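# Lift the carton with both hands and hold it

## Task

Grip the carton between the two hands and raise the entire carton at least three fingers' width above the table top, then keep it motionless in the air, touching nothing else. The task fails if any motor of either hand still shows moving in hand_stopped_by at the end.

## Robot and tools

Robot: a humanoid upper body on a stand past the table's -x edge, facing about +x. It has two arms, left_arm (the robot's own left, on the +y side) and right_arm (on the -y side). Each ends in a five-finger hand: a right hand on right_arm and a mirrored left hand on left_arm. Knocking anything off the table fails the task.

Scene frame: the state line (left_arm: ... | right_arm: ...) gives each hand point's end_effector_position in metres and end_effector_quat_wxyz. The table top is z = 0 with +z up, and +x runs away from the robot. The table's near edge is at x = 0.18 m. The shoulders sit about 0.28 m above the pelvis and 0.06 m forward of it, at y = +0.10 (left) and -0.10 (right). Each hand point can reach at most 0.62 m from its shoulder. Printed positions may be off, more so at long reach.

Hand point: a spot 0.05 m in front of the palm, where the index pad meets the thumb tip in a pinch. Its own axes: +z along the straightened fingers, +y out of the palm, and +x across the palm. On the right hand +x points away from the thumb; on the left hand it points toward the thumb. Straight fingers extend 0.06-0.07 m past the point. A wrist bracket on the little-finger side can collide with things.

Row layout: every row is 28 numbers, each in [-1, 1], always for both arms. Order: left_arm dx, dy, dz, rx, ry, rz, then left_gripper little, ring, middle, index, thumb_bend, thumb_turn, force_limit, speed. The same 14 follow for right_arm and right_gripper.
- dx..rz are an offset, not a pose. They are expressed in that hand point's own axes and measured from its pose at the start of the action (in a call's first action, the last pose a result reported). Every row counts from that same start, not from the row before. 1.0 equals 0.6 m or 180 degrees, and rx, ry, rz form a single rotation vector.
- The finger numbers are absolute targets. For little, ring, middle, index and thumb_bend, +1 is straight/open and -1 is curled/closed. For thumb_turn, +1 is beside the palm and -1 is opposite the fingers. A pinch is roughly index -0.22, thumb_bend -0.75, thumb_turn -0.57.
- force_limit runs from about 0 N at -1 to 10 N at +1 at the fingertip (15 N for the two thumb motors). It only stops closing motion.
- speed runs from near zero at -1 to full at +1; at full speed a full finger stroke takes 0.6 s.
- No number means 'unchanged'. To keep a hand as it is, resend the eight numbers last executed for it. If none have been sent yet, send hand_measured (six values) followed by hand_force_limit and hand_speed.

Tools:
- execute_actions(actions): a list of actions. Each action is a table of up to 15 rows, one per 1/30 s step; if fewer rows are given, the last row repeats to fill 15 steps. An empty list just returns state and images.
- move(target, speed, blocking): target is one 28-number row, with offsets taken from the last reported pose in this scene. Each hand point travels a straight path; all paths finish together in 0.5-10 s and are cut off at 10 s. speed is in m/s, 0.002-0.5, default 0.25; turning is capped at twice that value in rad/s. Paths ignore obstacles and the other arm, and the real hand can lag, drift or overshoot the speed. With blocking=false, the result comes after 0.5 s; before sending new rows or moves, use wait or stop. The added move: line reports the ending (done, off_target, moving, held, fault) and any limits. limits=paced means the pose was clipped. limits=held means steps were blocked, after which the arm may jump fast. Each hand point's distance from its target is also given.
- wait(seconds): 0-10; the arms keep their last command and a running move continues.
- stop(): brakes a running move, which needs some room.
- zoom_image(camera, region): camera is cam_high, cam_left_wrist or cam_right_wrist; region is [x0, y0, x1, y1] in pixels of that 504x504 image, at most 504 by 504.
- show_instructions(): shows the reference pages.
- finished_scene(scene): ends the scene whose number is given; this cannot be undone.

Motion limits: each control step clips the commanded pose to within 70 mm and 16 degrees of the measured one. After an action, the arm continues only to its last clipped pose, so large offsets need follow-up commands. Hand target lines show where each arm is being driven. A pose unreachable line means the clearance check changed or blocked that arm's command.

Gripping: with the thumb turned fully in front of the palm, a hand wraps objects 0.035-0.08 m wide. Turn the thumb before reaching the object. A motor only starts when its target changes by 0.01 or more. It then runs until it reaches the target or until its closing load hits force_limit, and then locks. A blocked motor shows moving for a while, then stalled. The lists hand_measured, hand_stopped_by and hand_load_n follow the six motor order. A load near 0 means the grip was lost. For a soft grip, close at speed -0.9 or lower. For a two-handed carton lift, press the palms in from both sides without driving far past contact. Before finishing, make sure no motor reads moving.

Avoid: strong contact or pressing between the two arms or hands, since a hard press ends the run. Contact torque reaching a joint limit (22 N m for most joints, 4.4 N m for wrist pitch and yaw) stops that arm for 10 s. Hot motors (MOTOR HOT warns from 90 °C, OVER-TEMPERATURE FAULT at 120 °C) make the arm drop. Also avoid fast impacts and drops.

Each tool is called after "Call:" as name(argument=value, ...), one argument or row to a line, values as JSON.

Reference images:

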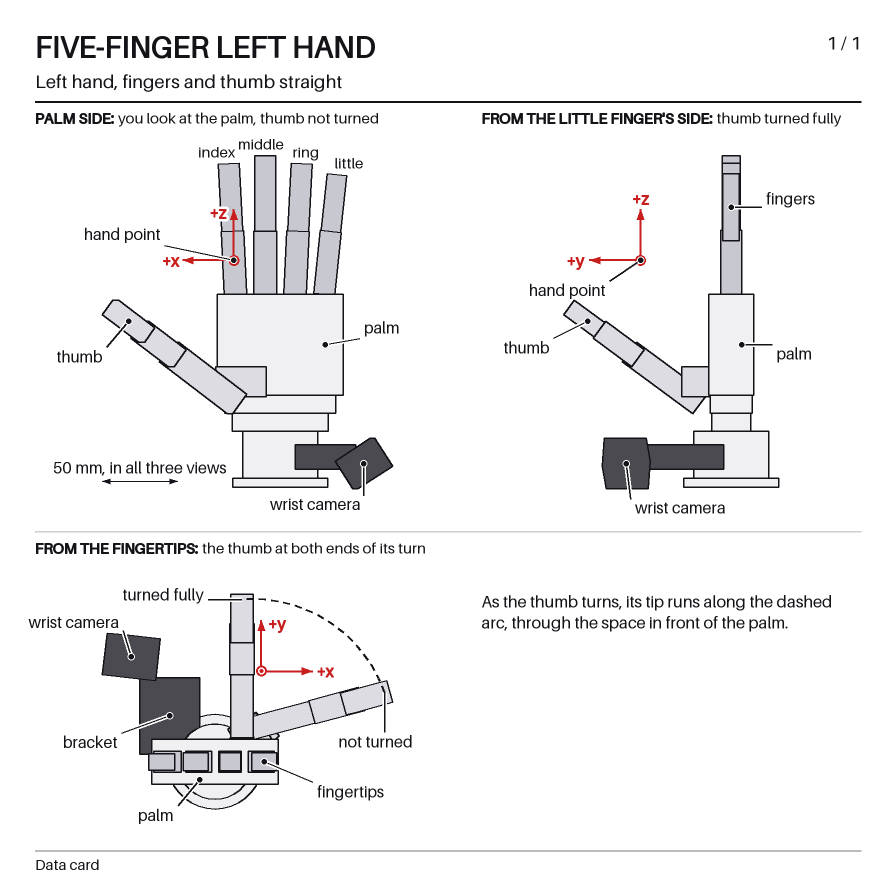

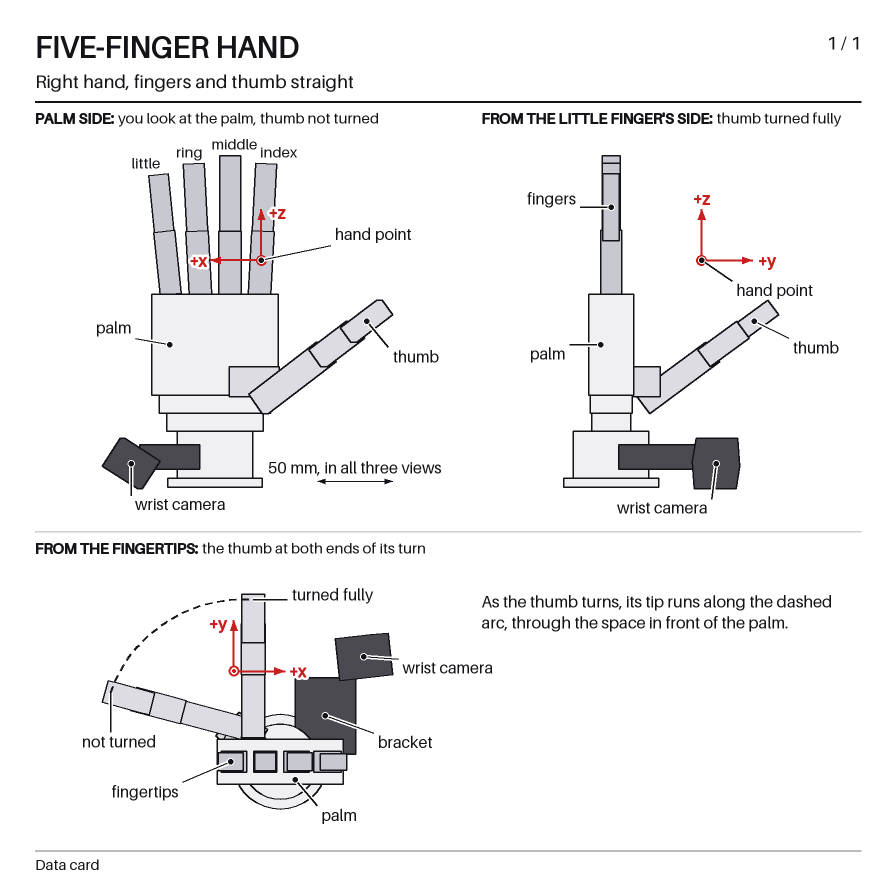

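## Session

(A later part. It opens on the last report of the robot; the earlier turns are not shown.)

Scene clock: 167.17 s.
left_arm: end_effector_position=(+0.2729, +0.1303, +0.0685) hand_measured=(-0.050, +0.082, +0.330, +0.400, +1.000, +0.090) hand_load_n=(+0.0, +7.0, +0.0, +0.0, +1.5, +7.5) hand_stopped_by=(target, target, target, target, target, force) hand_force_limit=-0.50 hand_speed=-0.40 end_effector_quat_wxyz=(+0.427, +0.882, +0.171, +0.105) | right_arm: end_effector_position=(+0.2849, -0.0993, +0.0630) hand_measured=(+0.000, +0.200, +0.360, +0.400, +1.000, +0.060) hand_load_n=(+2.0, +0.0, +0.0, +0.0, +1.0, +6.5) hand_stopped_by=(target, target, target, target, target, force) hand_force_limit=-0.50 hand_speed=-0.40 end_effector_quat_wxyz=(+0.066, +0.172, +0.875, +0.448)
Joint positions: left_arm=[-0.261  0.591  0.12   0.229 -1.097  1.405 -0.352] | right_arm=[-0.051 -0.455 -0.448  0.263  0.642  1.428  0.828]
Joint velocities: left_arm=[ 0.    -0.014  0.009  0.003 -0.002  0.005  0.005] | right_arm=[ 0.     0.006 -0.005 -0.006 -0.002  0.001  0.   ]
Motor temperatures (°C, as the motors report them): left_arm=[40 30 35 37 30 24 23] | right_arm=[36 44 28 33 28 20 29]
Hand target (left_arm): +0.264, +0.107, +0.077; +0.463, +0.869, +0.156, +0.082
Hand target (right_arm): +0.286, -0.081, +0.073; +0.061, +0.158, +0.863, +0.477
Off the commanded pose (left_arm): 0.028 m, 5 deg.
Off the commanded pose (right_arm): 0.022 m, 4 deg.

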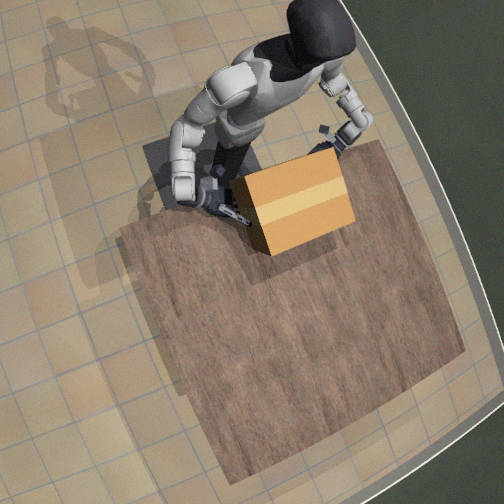

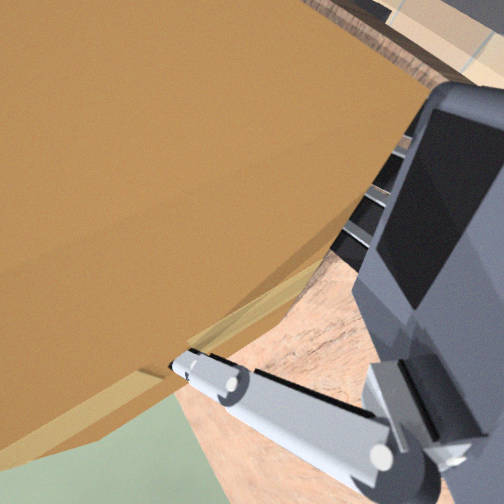

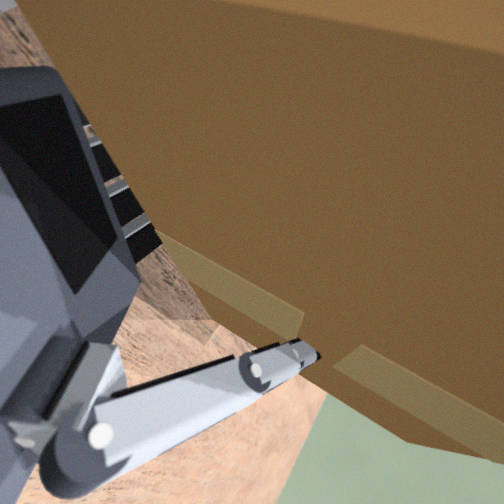

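Call:
execute_actions(
  actions=[
    [[-0.026,0.036,0.014,-0.026,-0.022,0,0.4,0.4,0.4,0.4,1,-0.6,-0.5,-0.75, 0.011,0.036,0.014,-0.024,0.012,-0.006,0.4,0.4,0.4,0.4,1,-0.6,-0.5,-0.75]],
    [[-0.024,0.032,0.018,-0.022,-0.022,0,0.4,0.4,0.4,0.4,1,-0.6,-0.5,-0.75, 0.012,0.032,0.018,-0.020,0.014,-0.006,0.4,0.4,0.4,0.4,1,-0.6,-0.5,-0.75]],
  ],
)

Scene clock: 168.57 s.
left_arm: end_effector_position=(+0.2698, +0.1348, +0.0674) hand_measured=(+0.324, +0.400, +0.400, +0.400, +1.000, +0.090) hand_load_n=(+0.0, +0.0, +0.0, +0.0, +1.0, +11.0) hand_stopped_by=(moving, target, target, target, target, force) hand_force_limit=-0.50 hand_speed=-0.75 end_effector_quat_wxyz=(+0.433, +0.879, +0.180, +0.091) | right_arm: end_effector_position=(+0.2882, -0.0914, +0.0818) hand_measured=(+0.374, +0.400, +0.400, +0.400, +1.000, +0.060) hand_load_n=(+0.0, +0.0, +2.0, +6.5, +0.5, +3.5) hand_stopped_by=(moving, target, target, target, target, force) hand_force_limit=-0.50 hand_speed=-0.75 end_effector_quat_wxyz=(+0.070, +0.160, +0.856, +0.487)
Joint positions: left_arm=[-0.271  0.614  0.111  0.269 -1.096  1.42  -0.387] | right_arm=[-0.061 -0.468 -0.43   0.263  0.661  1.431  0.905]
Joint velocities: left_arm=[-0.005  0.005  0.002 -0.002  0.009  0.    -0.001] | right_arm=[ 0.009  0.002 -0.009  0.005 -0.012  0.     0.   ]
Motor temperatures (°C, as the motors report them): left_arm=[39 30 35 37 30 24 24] | right_arm=[37 44 28 33 28 20 30]
Hand target (left_arm): +0.262, +0.108, +0.076; +0.467, +0.867, +0.158, +0.068
Hand target (right_arm): +0.285, -0.075, +0.082; +0.055, +0.148, +0.852, +0.500
Off the commanded pose (left_arm): 0.030 m, 6 deg.
Off the commanded pose (right_arm): 0.017 m, 3 deg.

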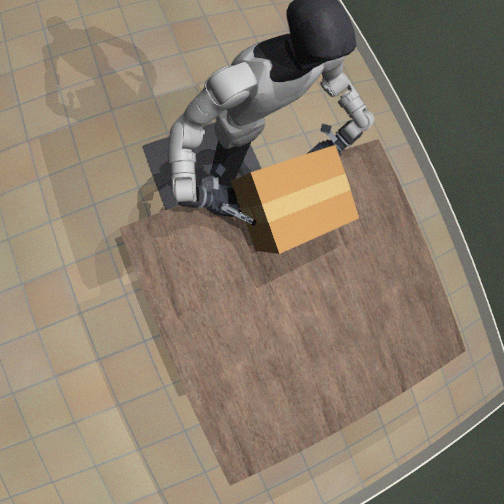

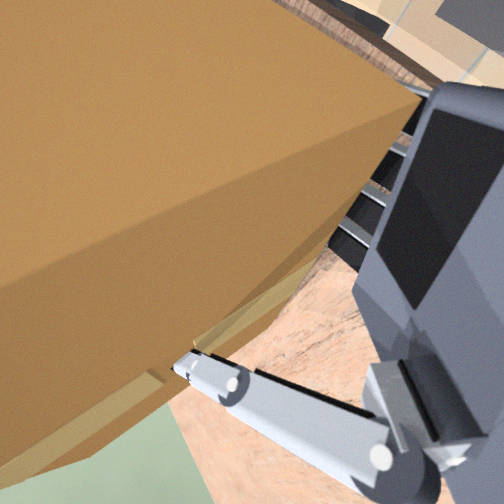

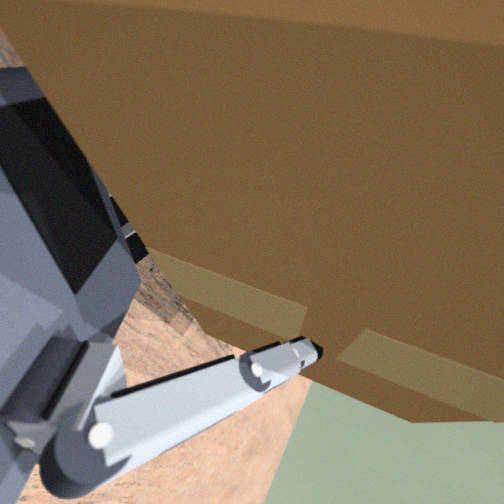

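Call:
execute_actions(
  actions=[
    [[-0.026,0.036,0.020,-0.024,-0.024,0,0.4,0.4,0.4,-0.1,1,-0.6,-0.3,-0.6, 0.014,0.016,0.022,-0.010,0.014,0.0,0.4,0.4,0.4,0.4,1,-0.6,-0.5,-0.75]],
    [[-0.026,0.036,0.020,-0.024,-0.024,0,0.4,0.4,0.4,-0.1,1,-0.6,-0.3,-0.6, 0.014,0.018,0.024,-0.012,0.014,0.0,0.4,0.4,0.4,0.4,1,-0.6,-0.5,-0.75]],
  ],
)

Scene clock: 169.77 s.
left_arm: end_effector_position=(+0.2728, +0.1366, +0.0708) hand_measured=(+0.400, +0.400, +0.400, +0.270, +1.000, +0.090) hand_load_n=(+0.0, +0.0, +0.0, +3.5, +1.5, +9.5) hand_stopped_by=(target, target, target, force, target, force) hand_force_limit=-0.30 hand_speed=-0.60 end_effector_quat_wxyz=(+0.441, +0.874, +0.184, +0.083) | right_arm: end_effector_position=(+0.2880, -0.0884, +0.0837) hand_measured=(+0.400, +0.400, +0.400, +0.400, +1.000, +0.060) hand_load_n=(+0.0, +0.0, +2.0, +6.5, +0.5, +3.5) hand_stopped_by=(target, target, target, target, target, force) hand_force_limit=-0.50 hand_speed=-0.75 end_effector_quat_wxyz=(+0.063, +0.162, +0.851, +0.496)
Joint positions: left_arm=[-0.301  0.623  0.107  0.307 -1.096  1.439 -0.408] | right_arm=[-0.069 -0.466 -0.425  0.271  0.661  1.443  0.917]
Joint velocities: left_arm=[-0.002  0.002 -0.008  0.003  0.002  0.     0.   ] | right_arm=[ 0.003  0.005  0.     0.    -0.002  0.     0.   ]
Motor temperatures (°C, as the motors report them): left_arm=[39 30 35 37 30 24 24] | right_arm=[37 44 28 34 28 20 33]
Hand target (left_arm): +0.266, +0.110, +0.080; +0.478, +0.861, +0.163, +0.060
Hand target (right_arm): +0.285, -0.071, +0.085; +0.050, +0.149, +0.846, +0.510
Off the commanded pose (left_arm): 0.030 m, 6 deg.
Off the commanded pose (right_arm): 0.018 m, 3 deg.

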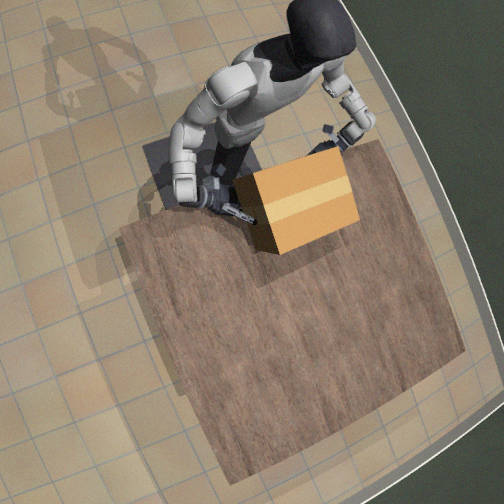

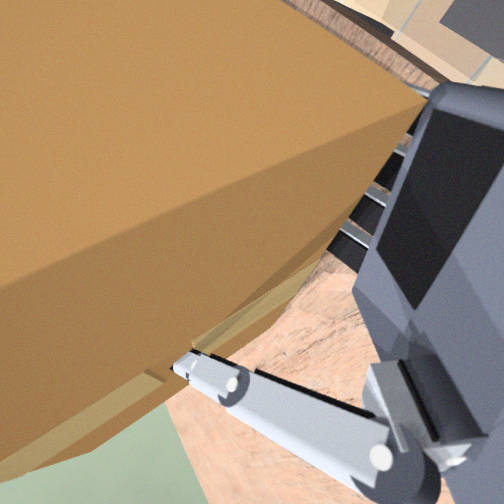

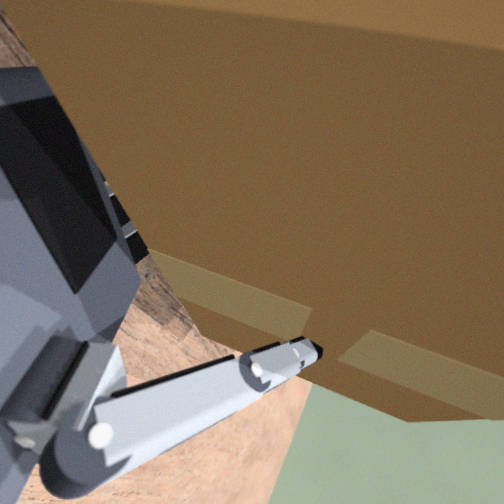

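Call:
execute_actions(
  actions=[
    [[-0.026,0.034,0.021,-0.024,-0.024,0,0.4,0.4,0.4,-0.1,1,-0.6,-0.3,-0.6, 0.016,0.020,0.028,-0.012,0.017,0.0,0.4,0.4,0.4,0.4,1,-0.65,0.2,-0.85]],
    [[-0.028,0.056,0.010,-0.040,-0.008,0.025,0.4,0.4,0.4,-0.1,1,-0.6,-0.3,-0.6, 0.016,0.026,0.026,-0.024,0.002,-0.027,0.4,0.4,0.4,0.4,1,-0.65,0.2,-0.85]],
  ],
)

Scene clock: 171.07 s.
left_arm: end_effector_position=(+0.2750, +0.1428, +0.0854) hand_measured=(+0.400, +0.400, +0.400, +0.270, +1.000, +0.090) hand_load_n=(+0.0, +0.0, +0.0, +7.5, +1.0, +7.0) hand_stopped_by=(target, target, target, force, target, force) hand_force_limit=-0.30 hand_speed=-0.60 end_effector_quat_wxyz=(+0.457, +0.865, +0.169, +0.119) | right_arm: end_effector_position=(+0.2904, -0.0825, +0.0921) hand_measured=(+0.400, +0.400, +0.400, +0.400, +1.000, -0.072) hand_load_n=(+0.0, +0.0, +1.5, +4.5, +1.5, +11.0) hand_stopped_by=(target, target, target, target, target, force) hand_force_limit=0.20 hand_speed=-0.85 end_effector_quat_wxyz=(+0.097, +0.143, +0.837, +0.520)
Joint positions: left_arm=[-0.268  0.668  0.087  0.271 -1.089  1.365 -0.516] | right_arm=[-0.054 -0.446 -0.398  0.275  0.662  1.338  0.979]
Joint velocities: left_arm=[ 0.002  0.003 -0.002  0.006  0.011 -0.002  0.   ] | right_arm=[ 0.     0.003  0.006  0.     0.003 -0.004  0.001]
Motor temperatures (°C, as the motors report them): left_arm=[39 29 35 37 30 25 24] | right_arm=[37 44 28 34 28 20 35]
Hand target (left_arm): +0.268, +0.113, +0.095; +0.495, +0.852, +0.143, +0.098
Hand target (right_arm): +0.286, -0.063, +0.092; +0.081, +0.123, +0.834, +0.531
Off the commanded pose (left_arm): 0.033 m, 6 deg.
Off the commanded pose (right_arm): 0.021 m, 3 deg.

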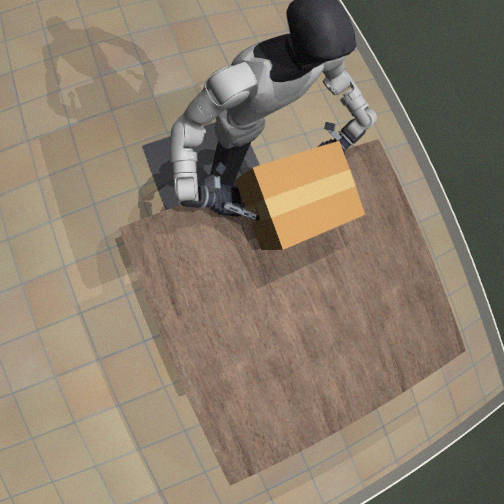

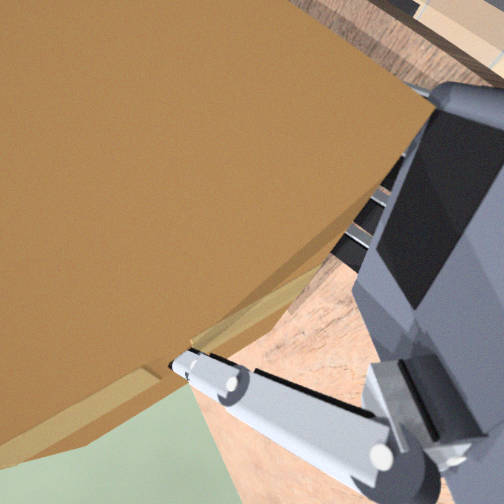

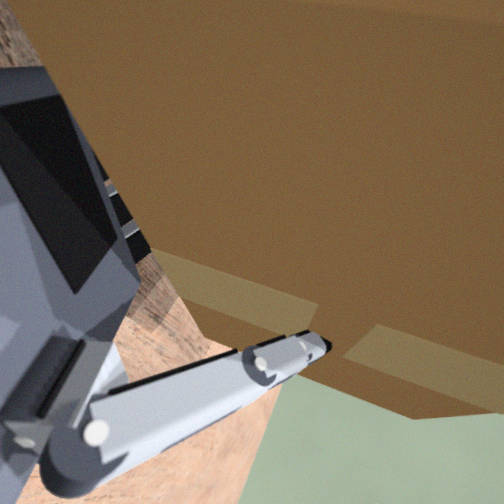

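Call:
execute_actions(
  actions=[
    [[-0.027,0.072,0.009,-0.037,-0.005,0.029,0.4,0.4,0.4,-0.1,1,-0.6,-0.3,-0.6, 0.013,0.035,0.011,-0.016,0.002,-0.032,0.4,0.4,0.4,0.4,1,-0.65,0.2,-0.85]],
    [[-0.025,0.070,0.010,-0.035,-0.008,0.024,0.4,0.4,0.4,-0.1,1,-0.6,-0.3,-0.6, 0.010,0.041,0.010,-0.014,0.005,-0.027,0.4,0.4,0.4,0.4,1,-0.65,0.2,-0.85]],
  ],
)

Scene clock: 173.80 s.
left_arm: end_effector_position=(+0.2779, +0.1378, +0.1248) hand_measured=(+0.400, +0.400, +0.400, +0.270, +1.000, +0.090) hand_load_n=(+0.0, +0.0, +0.0, +7.5, +1.0, +7.0) hand_stopped_by=(target, target, target, force, target, force) hand_force_limit=-0.30 hand_speed=-0.60 end_effector_quat_wxyz=(+0.461, +0.857, +0.121, +0.196) | right_arm: end_effector_position=(+0.2931, -0.0866, +0.1316) hand_measured=(+0.400, +0.400, +0.400, +0.400, +1.002, -0.072) hand_load_n=(+0.0, +0.0, +1.5, +4.5, +1.5, +11.0) hand_stopped_by=(target, target, target, target, target, force) hand_force_limit=0.20 hand_speed=-0.85 end_effector_quat_wxyz=(+0.172, +0.090, +0.823, +0.533)
Joint positions: left_arm=[-0.183  0.658  0.186  0.045 -1.141  1.338 -0.485] | right_arm=[ 0.012 -0.454 -0.452  0.107  0.707  1.281  1.02 ]
Joint velocities: left_arm=[ 0.     0.009 -0.011  0.008 -0.002  0.     0.   ] | right_arm=[-0.002 -0.003  0.012 -0.005 -0.002  0.     0.   ]
Motor temperatures (°C, as the motors report them): left_arm=[39 29 35 38 30 25 27] | right_arm=[38 43 28 34 28 20 35]
Hand target (left_arm): +0.268, +0.109, +0.136; +0.502, +0.842, +0.095, +0.174
Hand target (right_arm): +0.289, -0.068, +0.130; +0.157, +0.071, +0.823, +0.541
Off the commanded pose (left_arm): 0.033 m, 6 deg.
Off the commanded pose (right_arm): 0.020 m, 3 deg.

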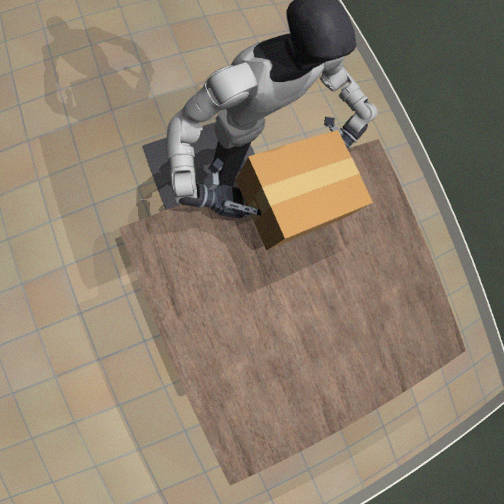

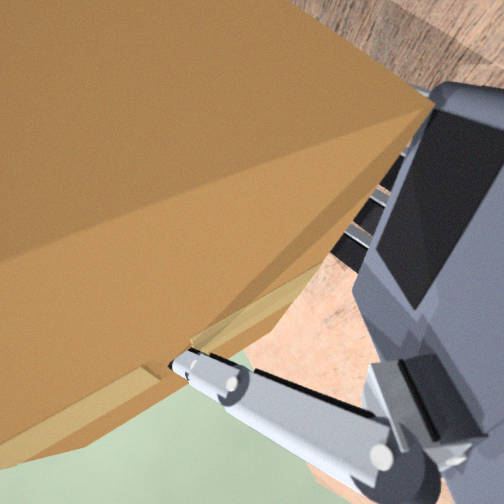

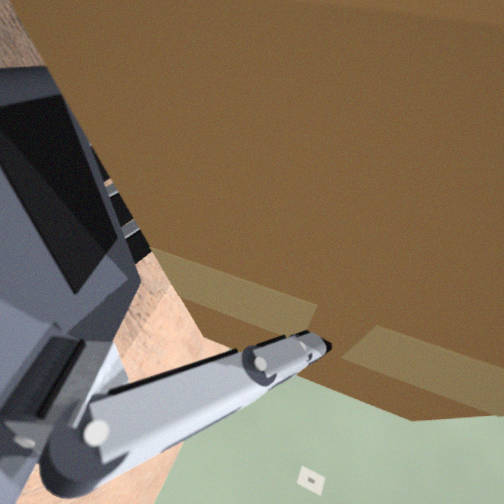

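Call:
execute_actions(
  actions=[
    [[-0.018,0.072,0.003,-0.027,-0.022,0.004,0.4,0.4,0.4,-0.1,1,-0.6,-0.3,-0.6, 0.008,0.037,0.016,-0.005,0.016,-0.004,0.4,0.4,0.4,0.4,1,-0.65,0.2,-0.85]],
  ],
)

Call:
wait(
  seconds=2,
)

Call:
zoom_image(
  camera="cam_high",
  region=[170, 70, 400, 270],
)

Scene clock: 234.67 s.
left_arm: end_effector_position=(+0.2805, +0.1390, +0.1453) hand_measured=(+0.400, +0.400, +0.400, +0.270, +1.000, +0.090) hand_load_n=(+0.0, +0.0, +0.0, +7.5, +1.0, +6.5) hand_stopped_by=(target, target, target, force, target, force) hand_force_limit=-0.30 hand_speed=-0.60 end_effector_quat_wxyz=(+0.458, +0.858, +0.125, +0.196) | right_arm: end_effector_position=(+0.2950, -0.0846, +0.1501) hand_measured=(+0.400, +0.400, +0.400, +0.400, +1.002, -0.072) hand_load_n=(+0.0, +0.0, +1.0, +4.5, +1.5, +11.0) hand_stopped_by=(target, target, target, target, target, force) hand_force_limit=0.20 hand_speed=-0.85 end_effector_quat_wxyz=(+0.171, +0.086, +0.822, +0.536)
Joint positions: left_arm=[-0.212  0.621  0.324 -0.017 -1.266  1.503 -0.308] | right_arm=[ 0.005 -0.453 -0.517  0.011  0.751  1.401  0.972]
Joint velocities: left_arm=[ 0.005 -0.037  0.037  0.    -0.031  0.044  0.053] | right_arm=[ 0.005  0.     0.005  0.     0.     0.003 -0.005]
Motor temperatures (°C, as the motors report them): left_arm=[41 29 34 44 33 25 45] | right_arm=[40 41 28 39 29 20 35]
Hand target (left_arm): +0.270, +0.111, +0.158; +0.500, +0.843, +0.093, +0.174
Hand target (right_arm): +0.290, -0.068, +0.147; +0.155, +0.068, +0.824, +0.541
Off the commanded pose (left_arm): 0.034 m, 7 deg.
Off the commanded pose (right_arm): 0.018 m, 3 deg.

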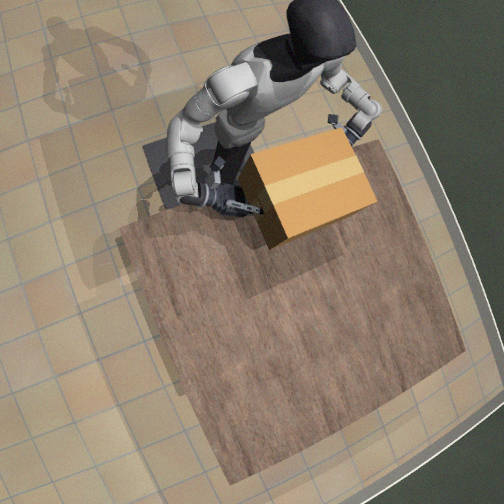

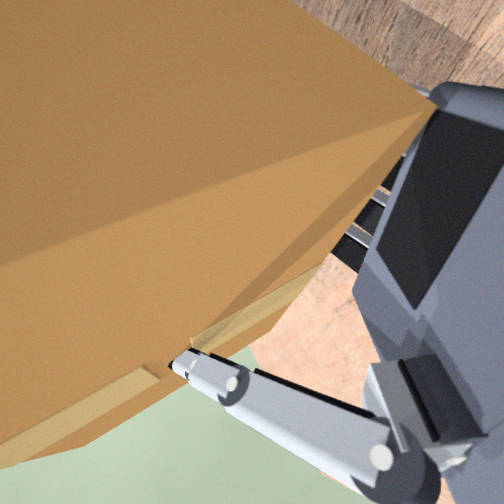

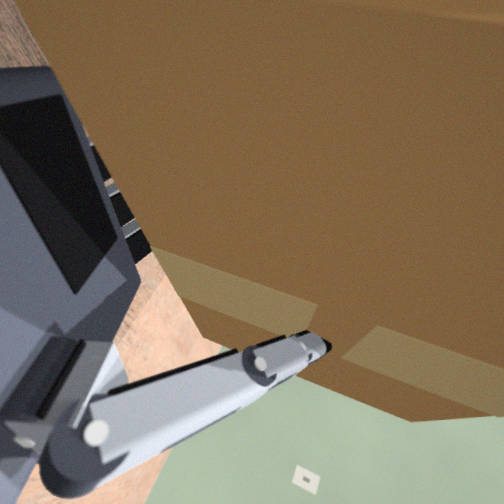

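Scene clock: 236.67 s.
left_arm: end_effector_position=(+0.2805, +0.1390, +0.1453) hand_measured=(+0.400, +0.400, +0.400, +0.270, +1.000, +0.090) hand_load_n=(+0.0, +0.0, +0.0, +7.5, +1.0, +6.5) hand_stopped_by=(target, target, target, force, target, force) hand_force_limit=-0.30 hand_speed=-0.60 end_effector_quat_wxyz=(+0.458, +0.858, +0.125, +0.196) | right_arm: end_effector_position=(+0.2950, -0.0846, +0.1501) hand_measured=(+0.400, +0.400, +0.400, +0.400, +1.002, -0.072) hand_load_n=(+0.0, +0.0, +1.0, +4.5, +1.5, +11.0) hand_stopped_by=(target, target, target, target, target, force) hand_force_limit=0.20 hand_speed=-0.85 end_effector_quat_wxyz=(+0.171, +0.086, +0.822, +0.536)
Joint positions: left_arm=[-0.212  0.62   0.326 -0.017 -1.267  1.505 -0.305] | right_arm=[ 0.005 -0.453 -0.517  0.011  0.751  1.401  0.972]
Joint velocities: left_arm=[0.003 0.003 0.012 0.    0.    0.    0.   ] | right_arm=[ 0.     0.     0.009 -0.006 -0.003  0.     0.   ]
Motor temperatures (°C, as the motors report them): left_arm=[41 29 34 44 33 25 45] | right_arm=[40 41 28 39 29 20 35]
Hand target (left_arm): +0.270, +0.111, +0.158; +0.500, +0.843, +0.093, +0.174
Hand target (right_arm): +0.290, -0.068, +0.147; +0.155, +0.068, +0.824, +0.541
Off the commanded pose (left_arm): 0.034 m, 7 deg.
Off the commanded pose (right_arm): 0.018 m, 3 deg.
wait: 2.00 s; at rest by 0.17 s

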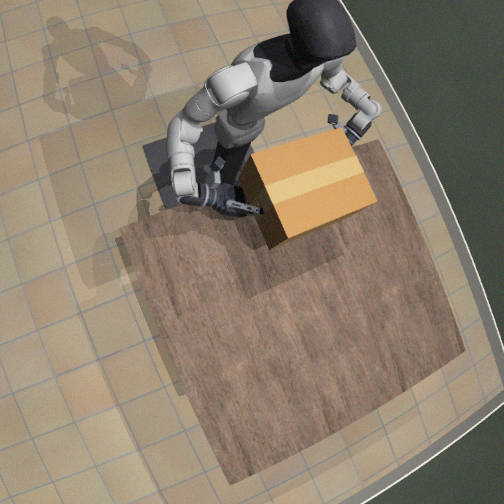

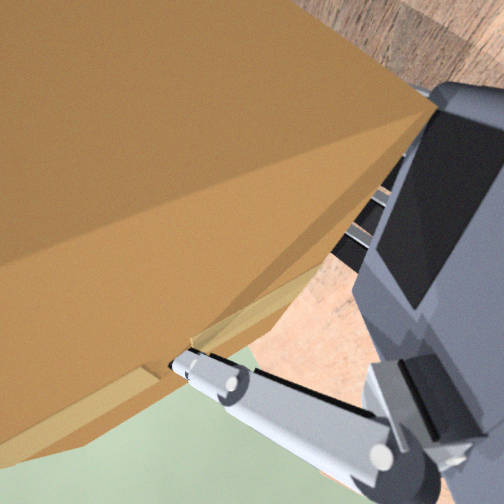

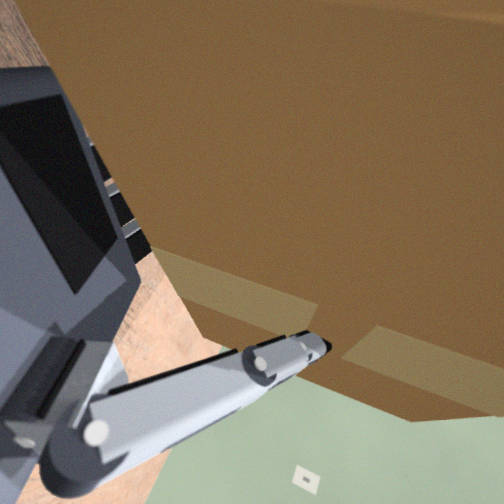

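Region (170, 70, 400, 270) of cam_high's 504x504 image, scaled by 2.191, with more detail than that image has; it fills the top 438 rows of this view, and the rest is white.

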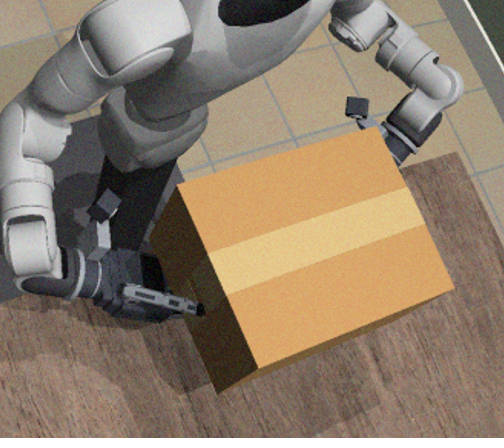

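The carton is lifted, steady, and clear of everything.

Call:
finished_scene(
  scene=1,
)

The scene is finished: the task was done.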